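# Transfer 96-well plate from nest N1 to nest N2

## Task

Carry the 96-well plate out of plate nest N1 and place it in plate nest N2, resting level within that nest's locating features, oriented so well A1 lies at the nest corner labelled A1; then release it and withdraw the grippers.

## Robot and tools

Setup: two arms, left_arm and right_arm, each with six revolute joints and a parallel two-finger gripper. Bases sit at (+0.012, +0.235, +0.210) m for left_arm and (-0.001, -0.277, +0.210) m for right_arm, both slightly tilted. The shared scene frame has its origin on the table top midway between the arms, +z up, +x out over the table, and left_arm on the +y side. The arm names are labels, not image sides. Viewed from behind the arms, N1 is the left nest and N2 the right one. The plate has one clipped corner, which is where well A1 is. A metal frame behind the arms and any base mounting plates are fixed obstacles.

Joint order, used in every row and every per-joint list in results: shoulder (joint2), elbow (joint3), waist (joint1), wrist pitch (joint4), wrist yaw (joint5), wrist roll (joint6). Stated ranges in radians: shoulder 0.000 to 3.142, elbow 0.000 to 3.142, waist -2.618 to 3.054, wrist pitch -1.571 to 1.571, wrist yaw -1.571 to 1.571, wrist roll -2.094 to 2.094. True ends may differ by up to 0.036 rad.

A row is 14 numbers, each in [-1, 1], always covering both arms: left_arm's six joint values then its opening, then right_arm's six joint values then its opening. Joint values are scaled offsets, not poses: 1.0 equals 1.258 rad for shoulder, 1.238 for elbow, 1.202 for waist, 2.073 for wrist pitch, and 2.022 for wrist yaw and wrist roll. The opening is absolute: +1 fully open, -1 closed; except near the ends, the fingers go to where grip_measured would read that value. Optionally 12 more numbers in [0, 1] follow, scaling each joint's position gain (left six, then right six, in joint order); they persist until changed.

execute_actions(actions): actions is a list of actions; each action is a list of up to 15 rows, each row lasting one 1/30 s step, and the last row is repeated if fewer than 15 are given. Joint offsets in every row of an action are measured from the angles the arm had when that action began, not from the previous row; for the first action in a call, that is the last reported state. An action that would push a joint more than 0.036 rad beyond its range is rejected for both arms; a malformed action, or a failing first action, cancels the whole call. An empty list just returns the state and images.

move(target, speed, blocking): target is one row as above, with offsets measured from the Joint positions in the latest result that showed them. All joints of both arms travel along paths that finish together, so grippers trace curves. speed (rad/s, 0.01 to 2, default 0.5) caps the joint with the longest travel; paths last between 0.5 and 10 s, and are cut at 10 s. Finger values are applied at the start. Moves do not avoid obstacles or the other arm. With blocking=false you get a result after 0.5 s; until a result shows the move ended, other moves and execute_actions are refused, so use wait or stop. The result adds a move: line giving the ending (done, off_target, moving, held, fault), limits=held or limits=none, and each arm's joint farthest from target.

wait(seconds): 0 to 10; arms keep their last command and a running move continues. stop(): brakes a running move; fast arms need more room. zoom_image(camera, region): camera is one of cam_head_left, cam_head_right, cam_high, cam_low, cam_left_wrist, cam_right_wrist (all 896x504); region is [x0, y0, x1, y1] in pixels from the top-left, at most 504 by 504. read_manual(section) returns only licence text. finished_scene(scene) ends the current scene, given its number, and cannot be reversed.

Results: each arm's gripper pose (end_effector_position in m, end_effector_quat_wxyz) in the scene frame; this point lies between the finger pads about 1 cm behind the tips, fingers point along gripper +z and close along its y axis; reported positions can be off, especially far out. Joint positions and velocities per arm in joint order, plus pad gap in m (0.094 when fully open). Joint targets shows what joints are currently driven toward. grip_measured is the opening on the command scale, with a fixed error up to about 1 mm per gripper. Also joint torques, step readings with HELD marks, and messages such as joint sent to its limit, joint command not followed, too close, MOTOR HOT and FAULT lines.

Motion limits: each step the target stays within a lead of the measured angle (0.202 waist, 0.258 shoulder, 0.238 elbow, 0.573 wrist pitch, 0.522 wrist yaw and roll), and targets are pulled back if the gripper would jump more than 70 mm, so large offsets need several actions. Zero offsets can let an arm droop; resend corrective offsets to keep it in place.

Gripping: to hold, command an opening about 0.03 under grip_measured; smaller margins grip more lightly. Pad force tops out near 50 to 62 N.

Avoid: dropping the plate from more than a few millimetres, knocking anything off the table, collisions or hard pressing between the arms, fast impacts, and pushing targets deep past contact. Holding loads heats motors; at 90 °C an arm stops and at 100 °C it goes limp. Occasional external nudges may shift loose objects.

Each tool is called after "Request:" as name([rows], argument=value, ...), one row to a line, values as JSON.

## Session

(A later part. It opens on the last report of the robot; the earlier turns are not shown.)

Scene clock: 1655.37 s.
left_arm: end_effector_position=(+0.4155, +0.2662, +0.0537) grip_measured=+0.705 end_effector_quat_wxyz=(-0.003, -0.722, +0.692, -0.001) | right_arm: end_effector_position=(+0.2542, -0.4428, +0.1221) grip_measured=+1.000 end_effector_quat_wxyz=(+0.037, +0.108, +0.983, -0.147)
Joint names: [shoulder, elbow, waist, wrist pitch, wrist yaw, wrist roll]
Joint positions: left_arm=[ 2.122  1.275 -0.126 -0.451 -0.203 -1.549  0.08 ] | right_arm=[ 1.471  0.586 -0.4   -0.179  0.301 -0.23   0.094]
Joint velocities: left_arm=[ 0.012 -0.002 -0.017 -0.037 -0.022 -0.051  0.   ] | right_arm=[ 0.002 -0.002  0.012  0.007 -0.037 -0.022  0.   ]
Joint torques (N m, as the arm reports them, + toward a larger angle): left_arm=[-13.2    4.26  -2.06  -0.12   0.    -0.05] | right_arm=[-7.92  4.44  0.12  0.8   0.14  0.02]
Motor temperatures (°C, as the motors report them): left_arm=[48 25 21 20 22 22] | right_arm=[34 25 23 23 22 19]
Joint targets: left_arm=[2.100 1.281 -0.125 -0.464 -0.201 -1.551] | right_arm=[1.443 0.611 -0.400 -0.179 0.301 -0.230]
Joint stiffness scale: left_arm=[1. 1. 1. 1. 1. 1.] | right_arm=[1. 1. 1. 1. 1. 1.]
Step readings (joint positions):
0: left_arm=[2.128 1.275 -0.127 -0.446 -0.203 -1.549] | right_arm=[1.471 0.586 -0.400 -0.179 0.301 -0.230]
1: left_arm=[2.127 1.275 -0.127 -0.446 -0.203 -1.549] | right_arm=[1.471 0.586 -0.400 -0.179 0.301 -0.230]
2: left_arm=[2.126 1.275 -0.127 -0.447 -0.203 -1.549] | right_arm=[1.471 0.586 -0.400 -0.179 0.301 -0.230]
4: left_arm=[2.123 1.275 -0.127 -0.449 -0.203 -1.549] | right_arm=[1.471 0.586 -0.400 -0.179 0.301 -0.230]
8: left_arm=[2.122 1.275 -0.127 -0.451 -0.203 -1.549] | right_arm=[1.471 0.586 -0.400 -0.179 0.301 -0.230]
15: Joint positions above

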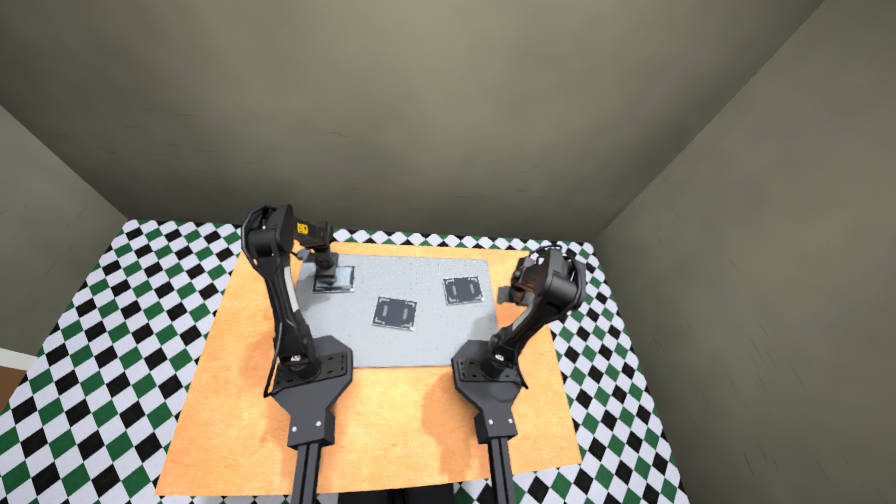

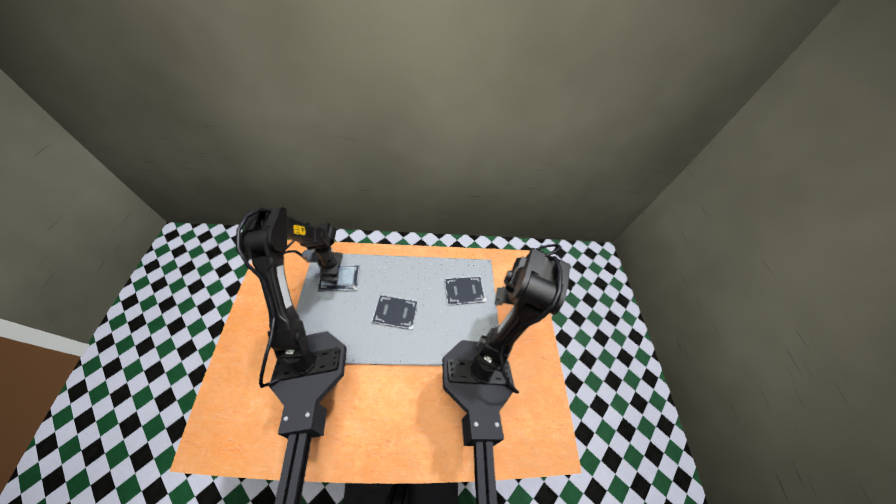

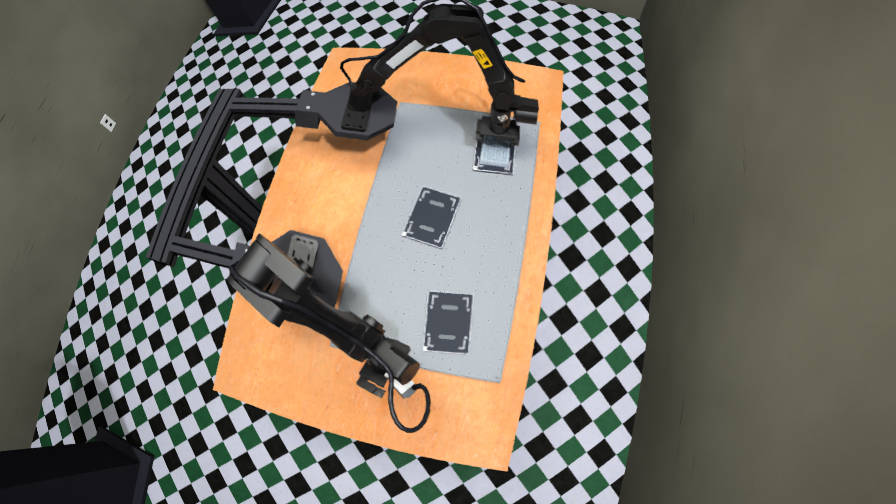

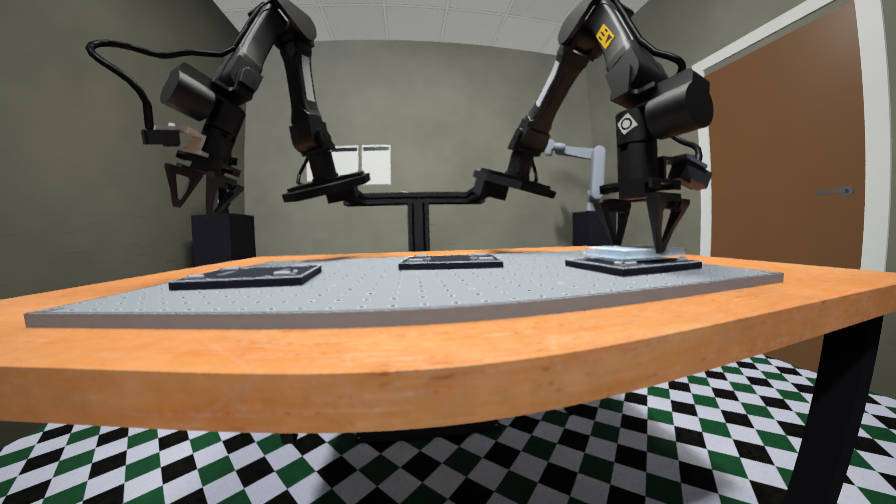

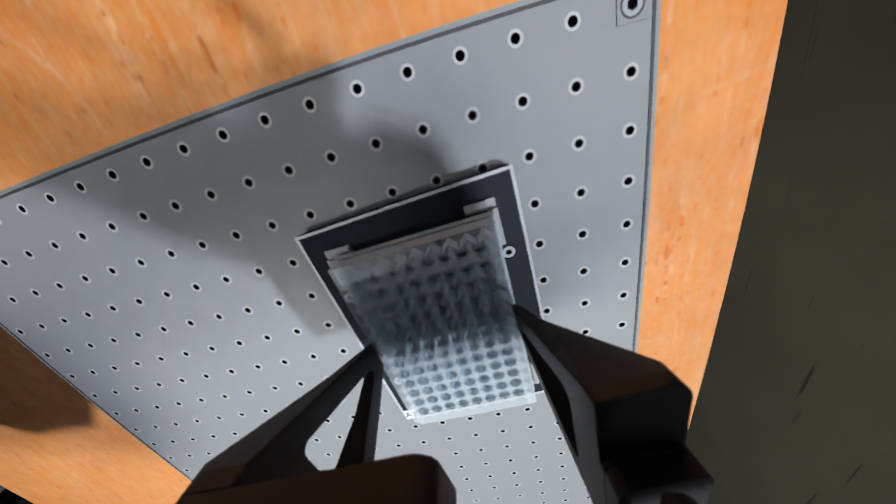

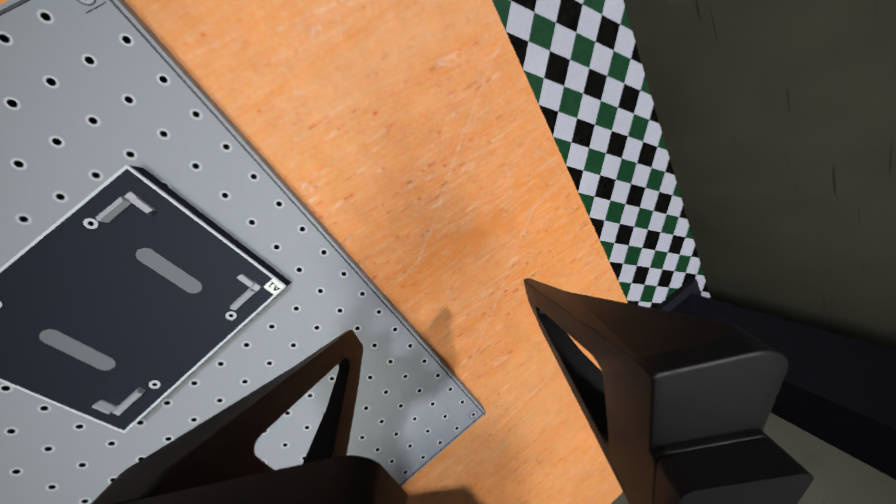

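Request:
execute_actions([
  [[-0.0170,0.0048,0.0125,-0.006,0.001,-0.001,0.67,-0.022,0.02,0,0,0,0,1],[-0.0170,0.0048,0.002,-0.006,0.001,-0.001,0.67,-0.022,0.02,0,0,0,0,1],[0.0159,0.0048,0.002,0.011,0.001,-0.001,0.67,-0.022,0.02,0,0,0,0,1],[0.0159,0.0048,0.002,0.0,0.001,-0.001,0.67,-0.022,0.02,0,0,0,0,1]],
])

Scene clock: 1667.70 s.
left_arm: end_effector_position=(+0.4138, +0.2657, +0.0505) grip_measured=+0.705 end_effector_quat_wxyz=(-0.005, -0.723, +0.691, +0.001) | right_arm: end_effector_position=(+0.2542, -0.4428, +0.1221) grip_measured=+1.000 end_effector_quat_wxyz=(+0.037, +0.108, +0.983, -0.147)
Joint names: [shoulder, elbow, waist, wrist pitch, wrist yaw, wrist roll]
Joint positions: left_arm=[ 2.131  1.275 -0.126 -0.448 -0.203 -1.553  0.08 ] | right_arm=[ 1.471  0.586 -0.4   -0.179  0.301 -0.23   0.094]
Joint velocities: left_arm=[-0.007 -0.002  0.002  0.022 -0.037 -0.066  0.   ] | right_arm=[ 0.012 -0.002 -0.002 -0.007  0.037 -0.007  0.   ]
Joint torques (N m, as the arm reports them, + toward a larger angle): left_arm=[-10.5    4.2   -1.96  -0.04   0.    -0.02] | right_arm=[-7.94  4.4   0.1   0.8   0.15  0.01]
Motor temperatures (°C, as the motors report them): left_arm=[50 25 21 20 22 22] | right_arm=[34 25 23 23 22 19]
Joint targets: left_arm=[2.142 1.281 -0.124 -0.451 -0.201 -1.551] | right_arm=[1.443 0.611 -0.400 -0.179 0.301 -0.230]
Joint stiffness scale: left_arm=[1. 1. 1. 1. 1. 1.] | right_arm=[1. 1. 1. 1. 1. 1.]
Step readings (joint positions):
0: left_arm=[2.122 1.275 -0.126 -0.451 -0.203 -1.549] | right_arm=[1.471 0.586 -0.400 -0.179 0.301 -0.230]
1: left_arm=[2.122 1.275 -0.126 -0.451 -0.203 -1.549] | right_arm=[1.471 0.586 -0.400 -0.179 0.301 -0.230]
2: left_arm=[2.122 1.275 -0.126 -0.451 -0.203 -1.549] | right_arm=[1.471 0.586 -0.400 -0.179 0.301 -0.230]
4: left_arm=[2.125 1.275 -0.126 -0.448 -0.203 -1.549] | right_arm=[1.471 0.586 -0.400 -0.179 0.301 -0.230]
8: left_arm=[2.131 1.275 -0.126 -0.448 -0.203 -1.552] | right_arm=[1.471 0.586 -0.400 -0.179 0.301 -0.230]
15: Joint positions above

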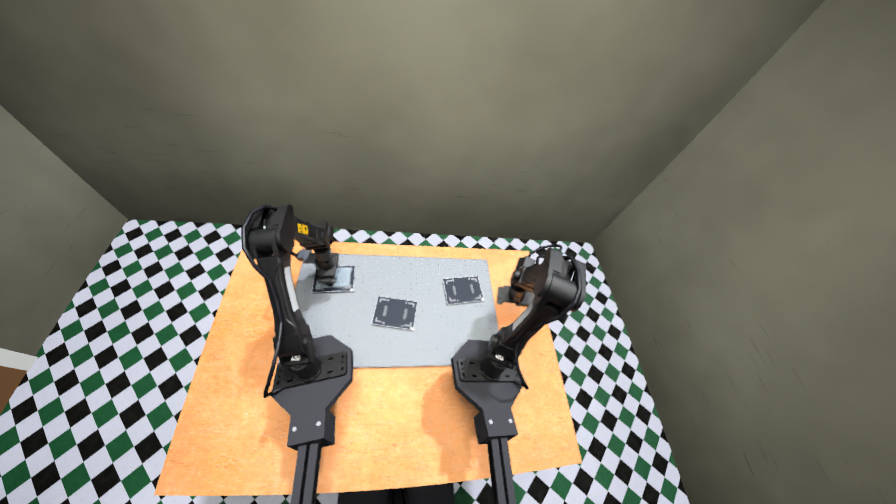

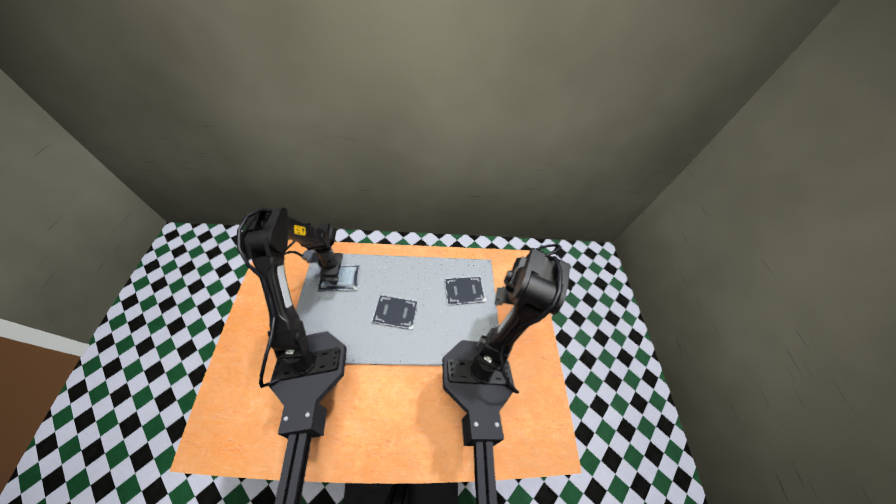

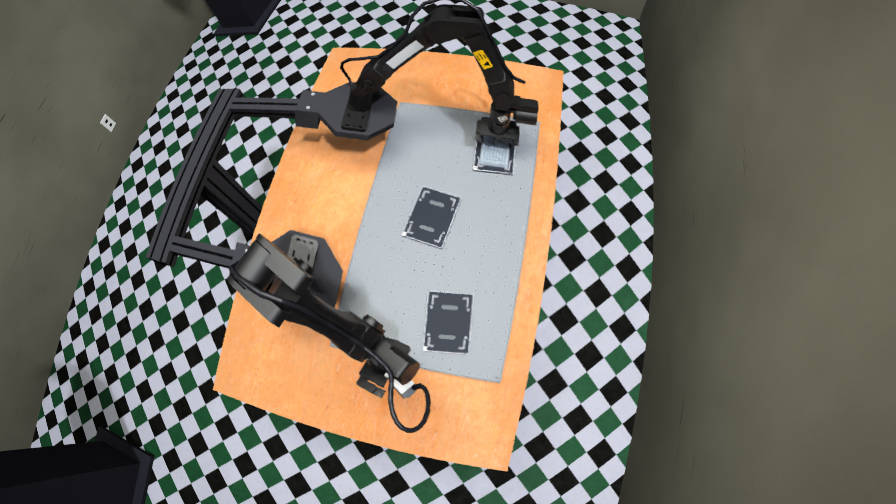

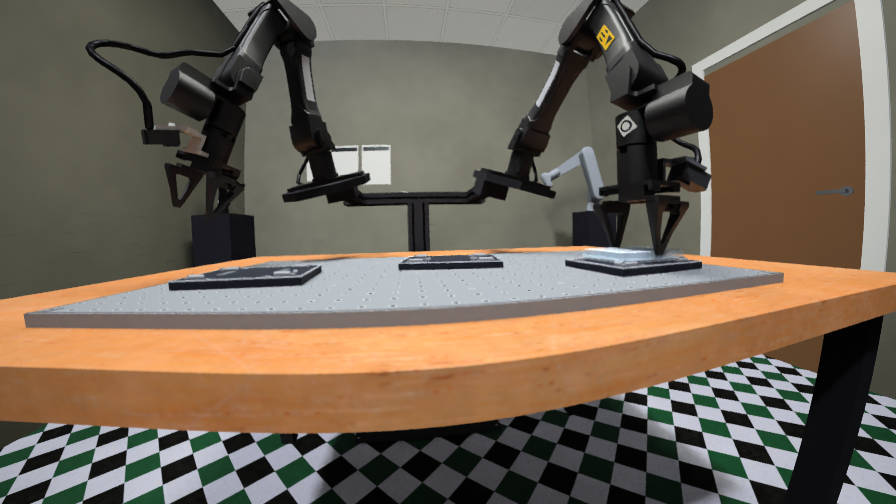

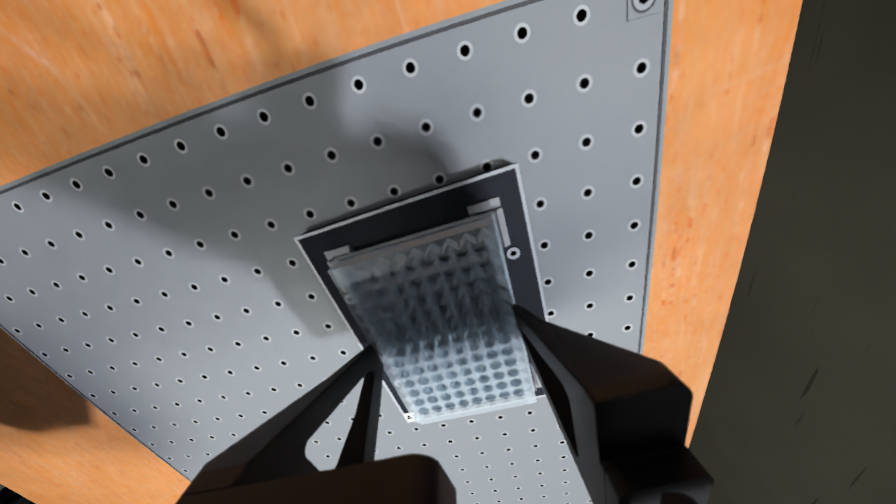

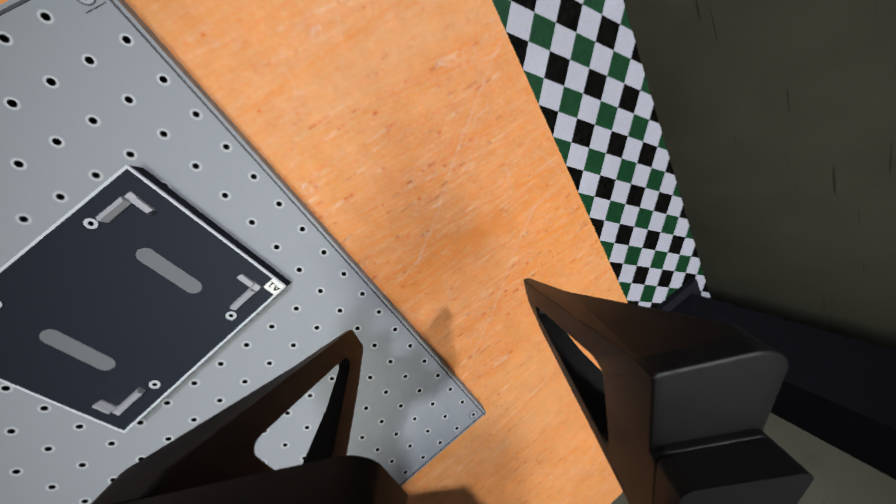

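Request:
zoom_image(camera="cam_low", region=[570,235,710,285])

Request:
zoom_image(camera="cam_left_wrist", region=[290,160,550,300])

Region (570, 235, 710, 285) of cam_low's 896x504 image, scaled by 3.600, with more detail than that image has; it fills the top 180 rows of this view, and the rest is white.

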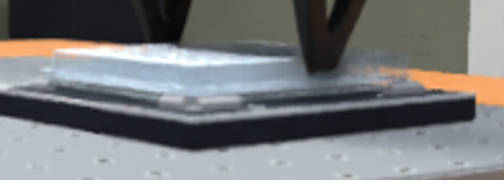

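Region (290, 160, 550, 300) of cam_left_wrist's 896x504 image, scaled by 1.938, with more detail than that image has; it fills the top 271 rows of this view, and the rest is white.

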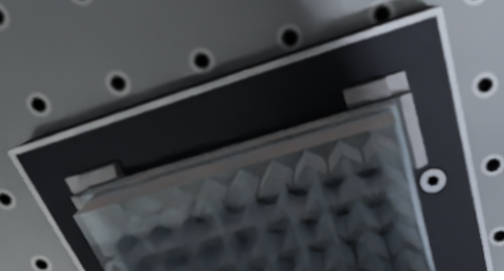

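Request:
execute_actions([
  [[-0.030,0.0048,0.002,0,0.001,0,0.67,-0.022,0.02,0,0,0,0,1],[-0.010,0.0048,0.002,0,0.001,0,0.67,-0.022,0.02,0,0,0,0,1],[-0.010,0.0048,0.002,0.011,0.001,0.005,0.67,-0.022,0.02,0,0,0,0,1],[-0.010,0.0048,0.002,0.011,0.001,0.005,0.67,-0.022,0.02,0,0,0,0,1],[-0.010,0.0048,0.002,0.007,0.001,0.004,0.67,-0.022,0.02,0,0,0,0,1]],
])

Scene clock: 1678.73 s.
left_arm: end_effector_position=(+0.4146, +0.2659, +0.0510) grip_measured=+0.705 end_effector_quat_wxyz=(-0.004, -0.723, +0.691, +0.000) | right_arm: end_effector_position=(+0.2542, -0.4428, +0.1221) grip_measured=+1.000 end_effector_quat_wxyz=(+0.037, +0.108, +0.983, -0.147)
Joint names: [shoulder, elbow, waist, wrist pitch, wrist yaw, wrist roll]
Joint positions: left_arm=[ 2.13   1.275 -0.126 -0.446 -0.203 -1.552  0.08 ] | right_arm=[ 1.471  0.586 -0.4   -0.179  0.301 -0.23   0.094]
Joint velocities: left_arm=[ 0.012 -0.017 -0.007  0.022  0.022  0.007  0.   ] | right_arm=[-0.037  0.012 -0.002  0.022  0.007  0.022  0.   ]
Joint torques (N m, as the arm reports them, + toward a larger angle): left_arm=[-12.34   4.2   -1.9    0.11   0.     0.03] | right_arm=[-7.94  4.4   0.1   0.8   0.14  0.02]
Motor temperatures (°C, as the motors report them): left_arm=[49 25 21 20 22 22] | right_arm=[34 25 23 23 22 19]
Joint targets: left_arm=[2.119 1.281 -0.123 -0.433 -0.201 -1.544] | right_arm=[1.443 0.611 -0.400 -0.179 0.301 -0.230]
Joint stiffness scale: left_arm=[1. 1. 1. 1. 1. 1.] | right_arm=[1. 1. 1. 1. 1. 1.]
Step readings (joint positions):
0: left_arm=[2.131 1.275 -0.126 -0.448 -0.203 -1.553] | right_arm=[1.471 0.586 -0.400 -0.179 0.301 -0.230]
1: left_arm=[2.130 1.275 -0.126 -0.447 -0.203 -1.553] | right_arm=[1.471 0.586 -0.400 -0.179 0.301 -0.230]
2: left_arm=[2.130 1.275 -0.126 -0.447 -0.203 -1.553] | right_arm=[1.471 0.586 -0.400 -0.179 0.301 -0.230]
4: left_arm=[2.130 1.275 -0.126 -0.446 -0.203 -1.552] | right_arm=[1.471 0.586 -0.400 -0.179 0.301 -0.230]
8: left_arm=[2.130 1.275 -0.126 -0.446 -0.203 -1.552] | right_arm=[1.471 0.586 -0.400 -0.179 0.301 -0.230]
15: Joint positions above

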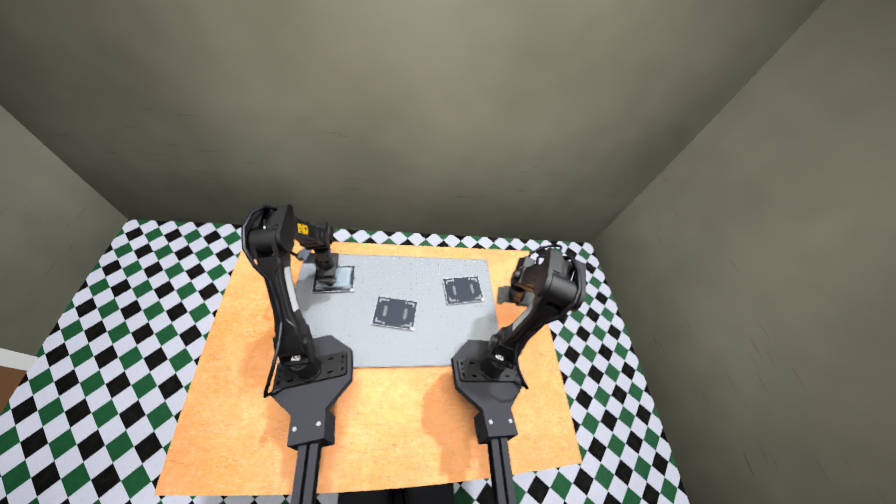

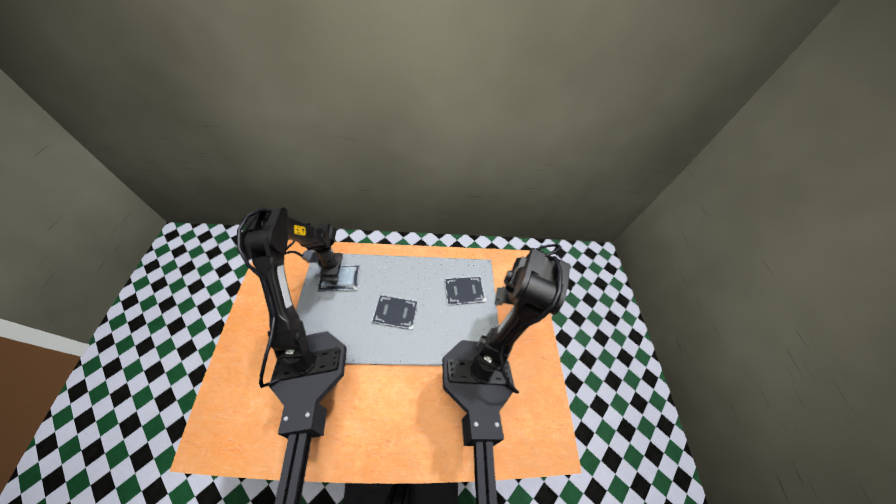

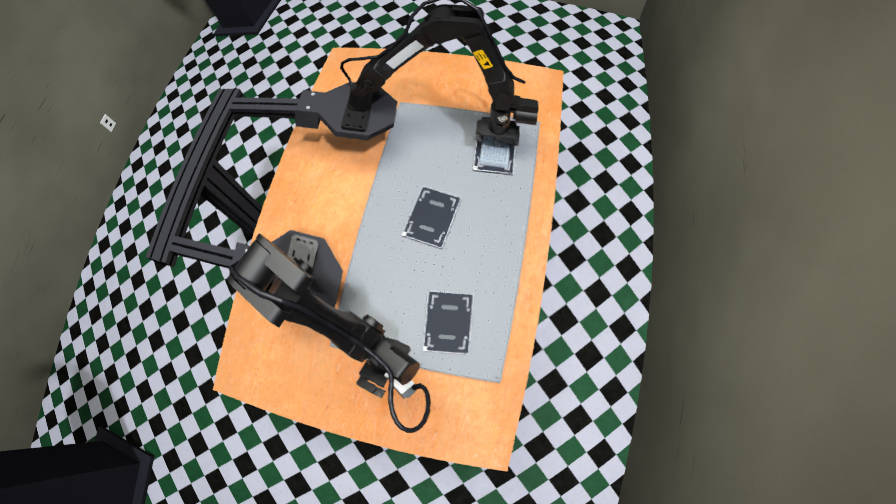

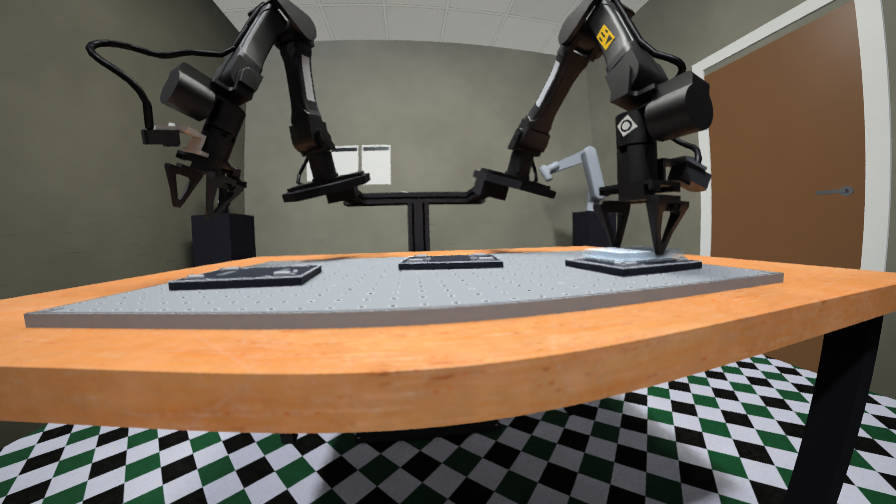

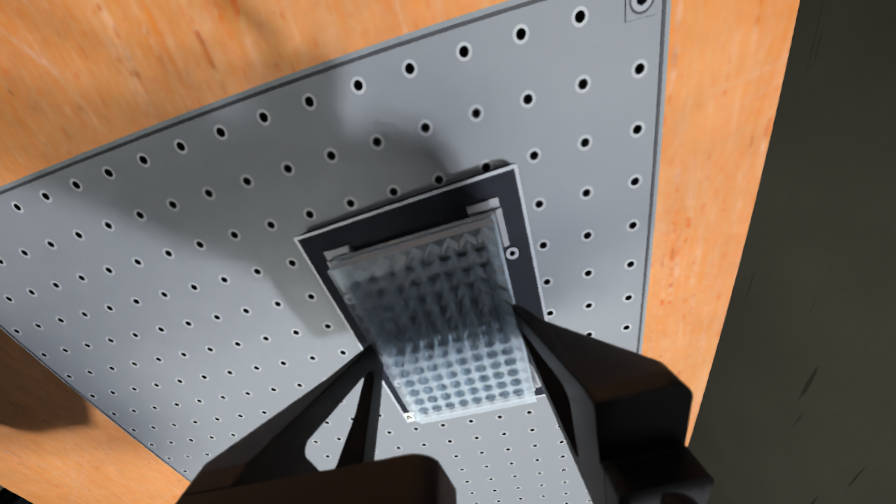

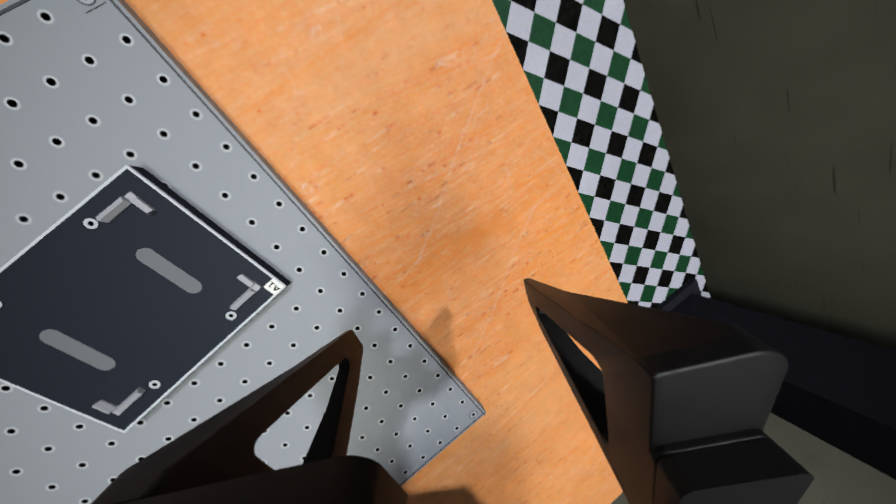

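Request:
execute_actions([
  [[-0.030,0.0048,0.002,0,0.001,0.004,0.67,-0.022,0.02,0,0,0,0,1],[-0.030,0.0048,0.002,0,0.001,0.004,0.67,-0.022,0.02,0,0,0,0,1],[-0.010,0.0048,0.002,0,0.001,0.007,0.67,-0.022,0.02,0,0,0,0,1],[-0.010,0.0048,0.002,0,0.001,0.007,0.67,-0.022,0.02,0,0,0,0,1],[-0.010,0.0048,0.002,0,0.001,0.005,0.67,-0.022,0.02,0,0,0,0,1]],
])

Scene clock: 1684.57 s.
left_arm: end_effector_position=(+0.4149, +0.2660, +0.0518) grip_measured=+0.705 end_effector_quat_wxyz=(-0.004, -0.723, +0.691, -0.000) | right_arm: end_effector_position=(+0.2542, -0.4428, +0.1221) grip_measured=+1.000 end_effector_quat_wxyz=(+0.037, +0.108, +0.983, -0.147)
Joint names: [shoulder, elbow, waist, wrist pitch, wrist yaw, wrist roll]
Joint positions: left_arm=[ 2.128  1.275 -0.126 -0.447 -0.203 -1.55   0.08 ] | right_arm=[ 1.471  0.586 -0.4   -0.179  0.301 -0.23   0.094]
Joint velocities: left_arm=[-0.002  0.002 -0.007 -0.022 -0.007  0.037  0.   ] | right_arm=[-0.002  0.007  0.007 -0.037 -0.037  0.022  0.   ]
Joint torques (N m, as the arm reports them, + toward a larger angle): left_arm=[-12.21   4.22  -1.9    0.     0.     0.03] | right_arm=[-7.93  4.4   0.15  0.8   0.15  0.03]
Motor temperatures (°C, as the motors report them): left_arm=[49 25 21 20 22 22] | right_arm=[34 25 23 23 22 19]
Joint targets: left_arm=[2.117 1.281 -0.123 -0.446 -0.201 -1.542] | right_arm=[1.443 0.611 -0.400 -0.179 0.301 -0.230]
Joint stiffness scale: left_arm=[1. 1. 1. 1. 1. 1.] | right_arm=[1. 1. 1. 1. 1. 1.]
Step readings (joint positions):
0: left_arm=[2.130 1.275 -0.126 -0.446 -0.203 -1.552] | right_arm=[1.471 0.586 -0.400 -0.179 0.301 -0.230]
1: left_arm=[2.129 1.275 -0.126 -0.446 -0.203 -1.552] | right_arm=[1.471 0.586 -0.400 -0.179 0.301 -0.230]
2: left_arm=[2.128 1.275 -0.126 -0.447 -0.203 -1.552] | right_arm=[1.471 0.586 -0.400 -0.179 0.301 -0.230]
4: left_arm=[2.128 1.275 -0.126 -0.447 -0.203 -1.551] | right_arm=[1.471 0.586 -0.400 -0.179 0.301 -0.230]
8: left_arm=[2.128 1.275 -0.126 -0.447 -0.203 -1.550] | right_arm=[1.471 0.586 -0.400 -0.179 0.301 -0.230]
15: Joint positions above

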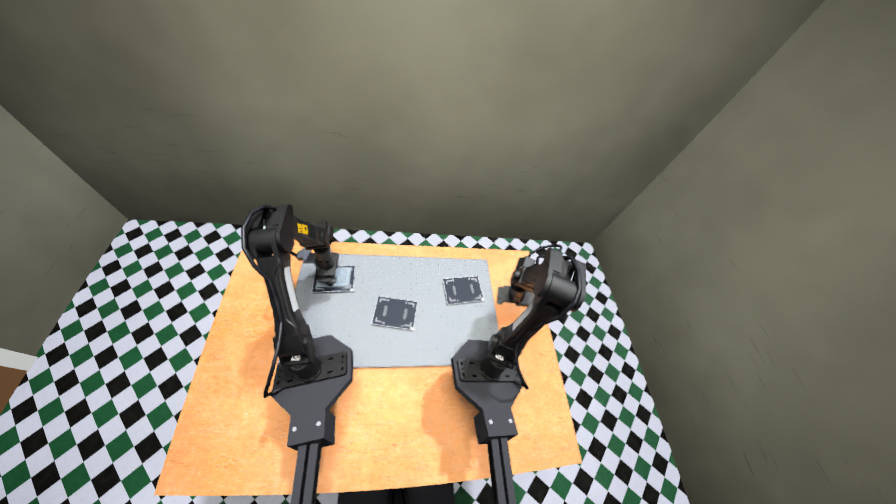

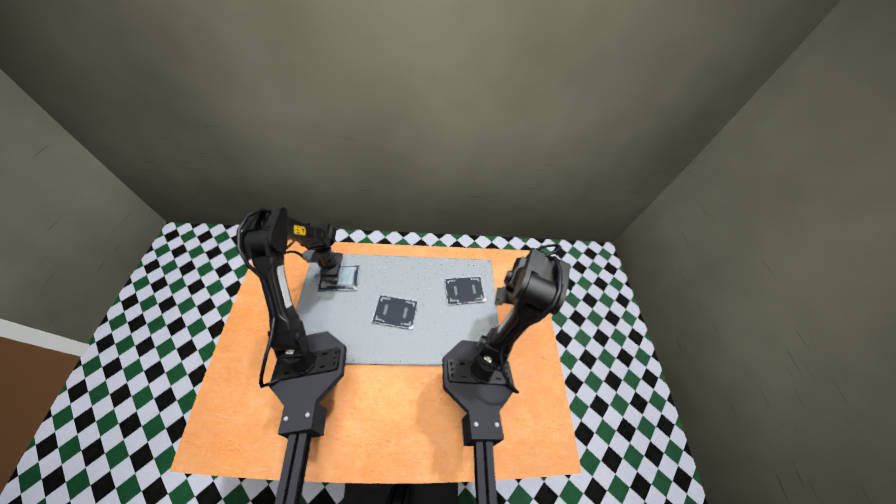

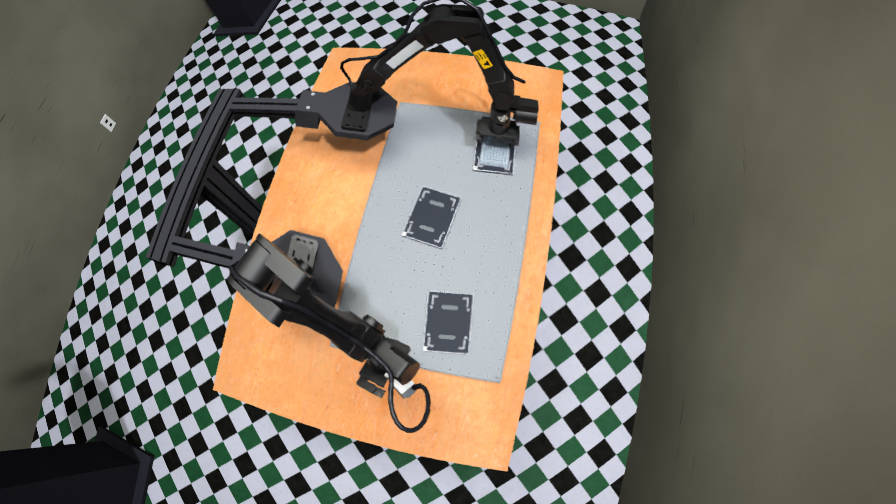

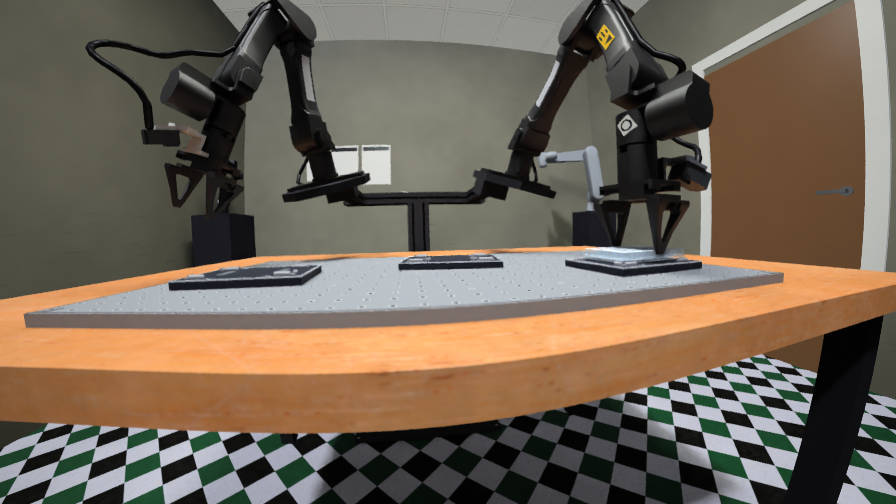

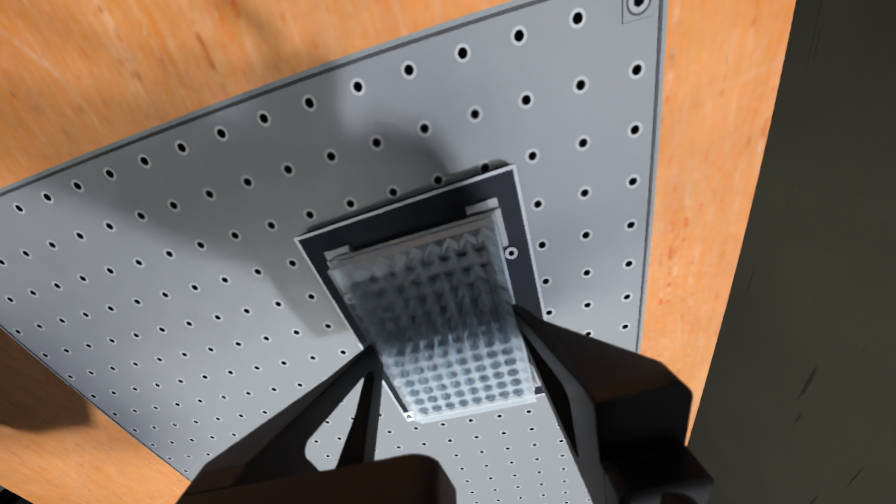

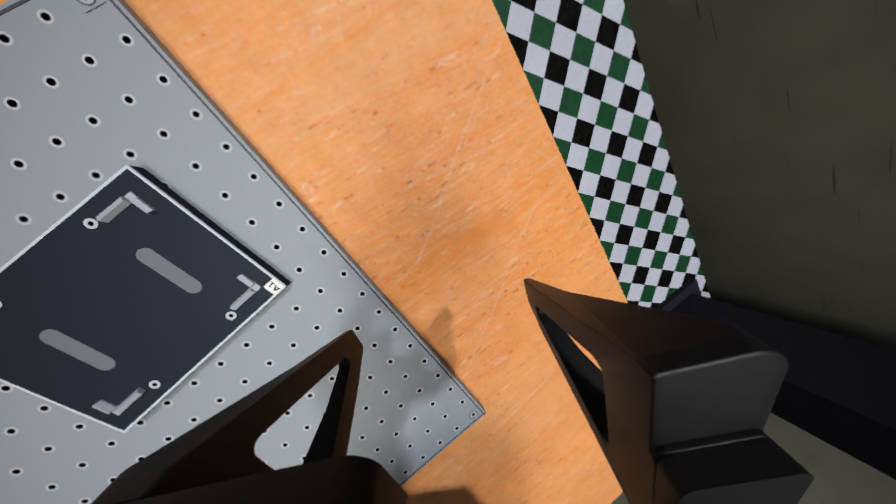

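Request:
execute_actions([
  [[-0.008,0.0048,0.002,0,0.001,0.009,0.67,-0.022,0.02,0,0,0,0,1],[-0.008,0.0048,0.002,0,0.001,0.009,0.67,-0.022,0.02,0,0,0,0,1],[-0.008,0.0048,0.002,0,0.001,0.009,0.67,-0.022,0.02,0,0,0,0,1],[-0.008,0.0048,0.002,0,0.001,0.005,0.67,-0.022,0.02,0,0,0,0,1]],
])

Request:
zoom_image(camera="cam_left_wrist", region=[290,160,550,300])

Request:
zoom_image(camera="cam_low", region=[570,235,710,285])

Scene clock: 1695.20 s.
left_arm: end_effector_position=(+0.4148, +0.2660, +0.0518) grip_measured=+0.705 end_effector_quat_wxyz=(-0.004, -0.721, +0.693, -0.000) | right_arm: end_effector_position=(+0.2542, -0.4428, +0.1221) grip_measured=+1.000 end_effector_quat_wxyz=(+0.037, +0.108, +0.983, -0.147)
Joint names: [shoulder, elbow, waist, wrist pitch, wrist yaw, wrist roll]
Joint positions: left_arm=[ 2.128  1.275 -0.126 -0.448 -0.203 -1.547  0.08 ] | right_arm=[ 1.471  0.586 -0.4   -0.179  0.301 -0.23   0.094]
Joint velocities: left_arm=[-0.007 -0.007  0.012  0.066 -0.051 -0.051 -0.   ] | right_arm=[ 0.002 -0.012 -0.012 -0.007  0.037 -0.022  0.   ]
Joint torques (N m, as the arm reports them, + toward a larger angle): left_arm=[-12.23   4.23  -1.91   0.     0.     0.02] | right_arm=[-7.93  4.41  0.09  0.81  0.14  0.01]
Motor temperatures (°C, as the motors report them): left_arm=[50 25 21 20 22 22] | right_arm=[34 25 23 23 22 19]
Joint targets: left_arm=[2.118 1.281 -0.123 -0.447 -0.201 -1.540] | right_arm=[1.443 0.611 -0.400 -0.179 0.301 -0.230]
Joint stiffness scale: left_arm=[1. 1. 1. 1. 1. 1.] | right_arm=[1. 1. 1. 1. 1. 1.]
Step readings (joint positions):
0: left_arm=[2.128 1.275 -0.126 -0.447 -0.203 -1.550] | right_arm=[1.471 0.586 -0.400 -0.179 0.301 -0.230]
1: left_arm=[2.128 1.275 -0.126 -0.447 -0.203 -1.549] | right_arm=[1.471 0.586 -0.400 -0.179 0.301 -0.230]
2: left_arm=[2.128 1.275 -0.126 -0.447 -0.203 -1.548] | right_arm=[1.471 0.586 -0.400 -0.179 0.301 -0.230]
4: left_arm=[2.128 1.275 -0.126 -0.448 -0.203 -1.547] | right_arm=[1.471 0.586 -0.400 -0.179 0.301 -0.230]
8: left_arm=[2.128 1.275 -0.126 -0.448 -0.203 -1.547] | right_arm=[1.471 0.586 -0.400 -0.179 0.301 -0.230]
15: Joint positions above

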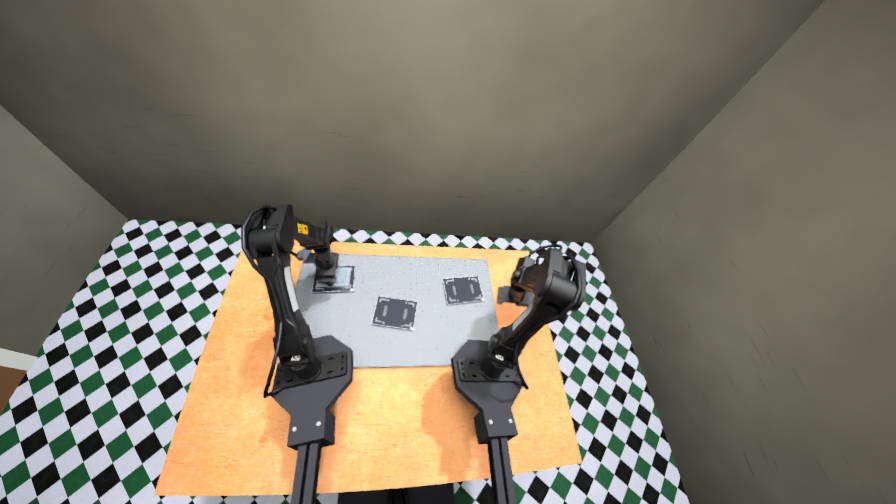

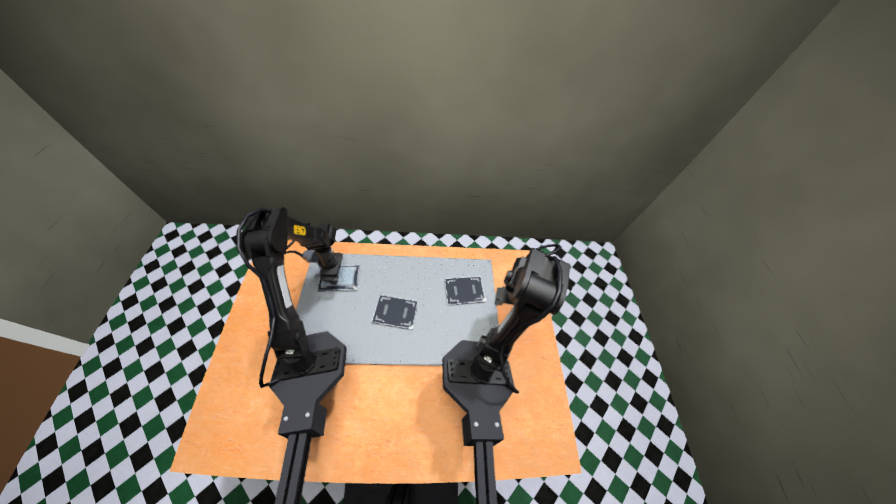

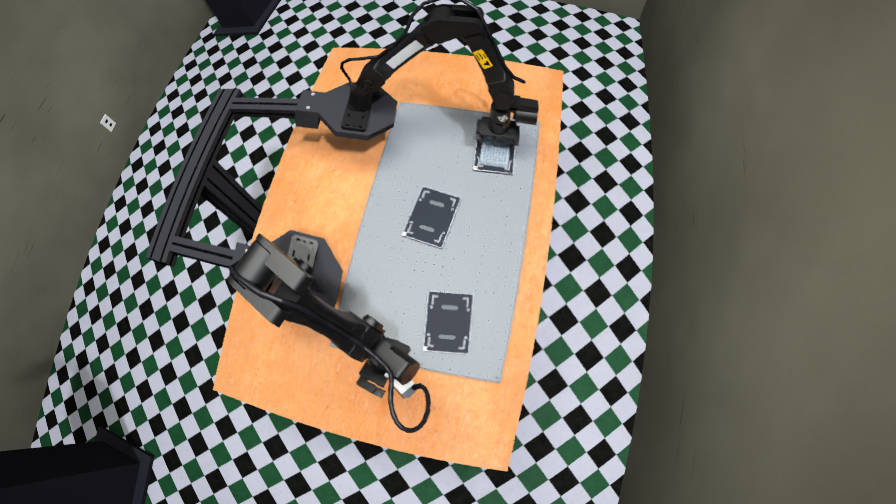

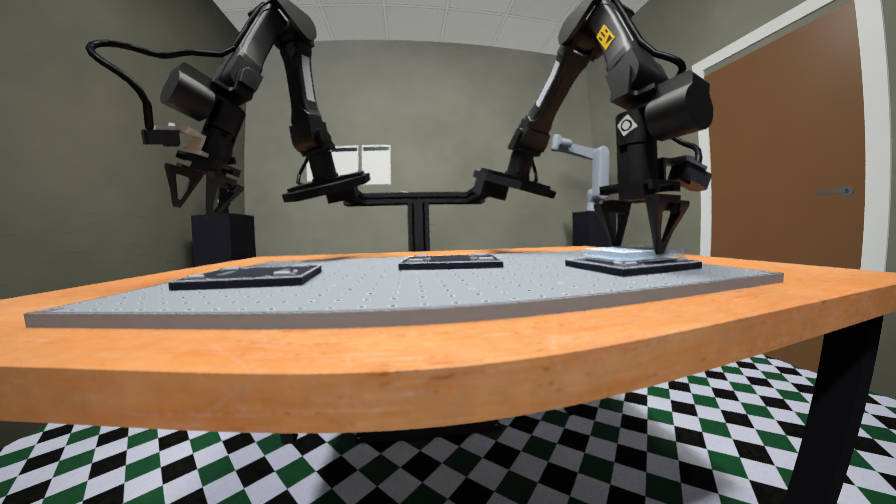

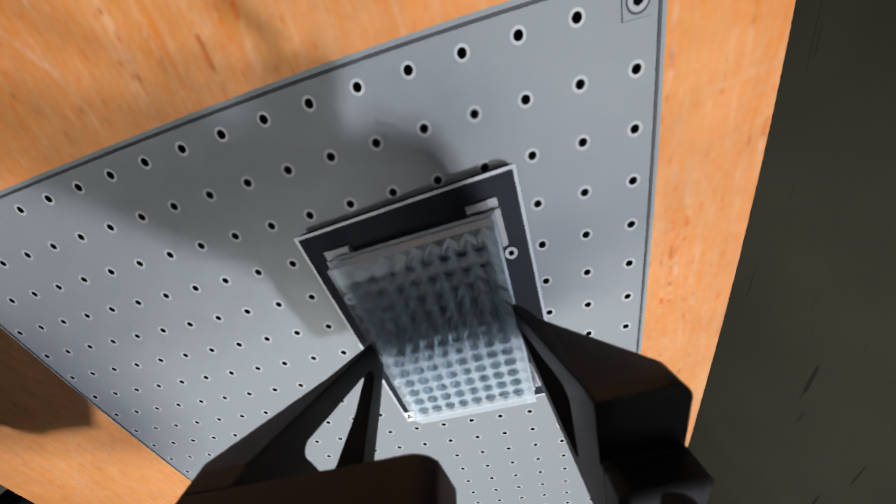

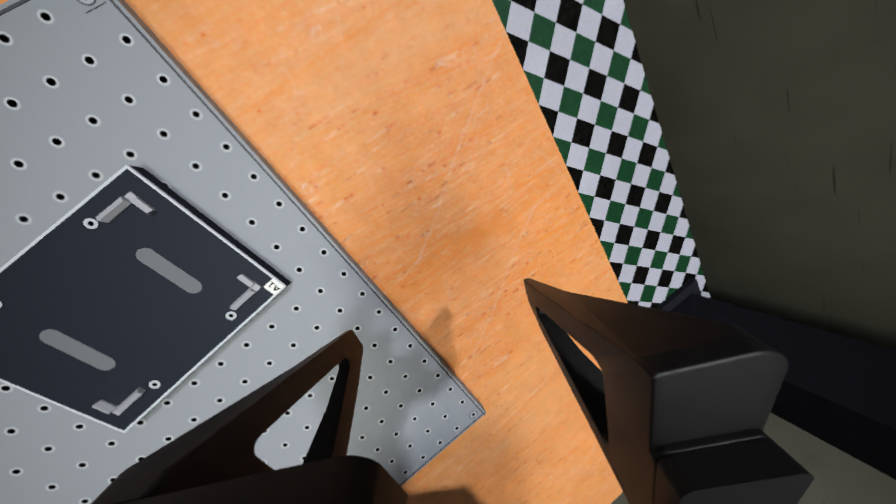

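Region (290, 160, 550, 300) of cam_left_wrist's 896x504 image, scaled by 1.938, with more detail than that image has; it fills the top 271 rows of this view, and the rest is white.

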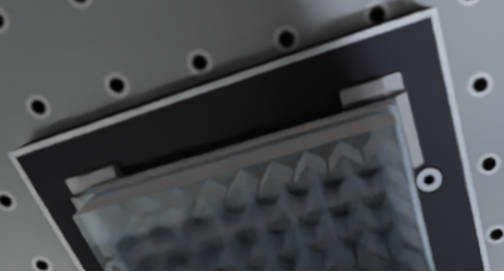

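Region (570, 235, 710, 285) of cam_low's 896x504 image, scaled by 3.600, with more detail than that image has; it fills the top 180 rows of this view, and the rest is white.

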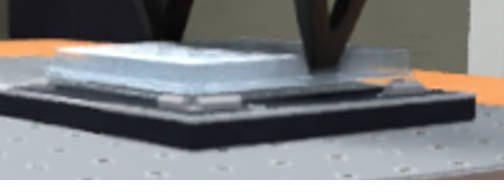

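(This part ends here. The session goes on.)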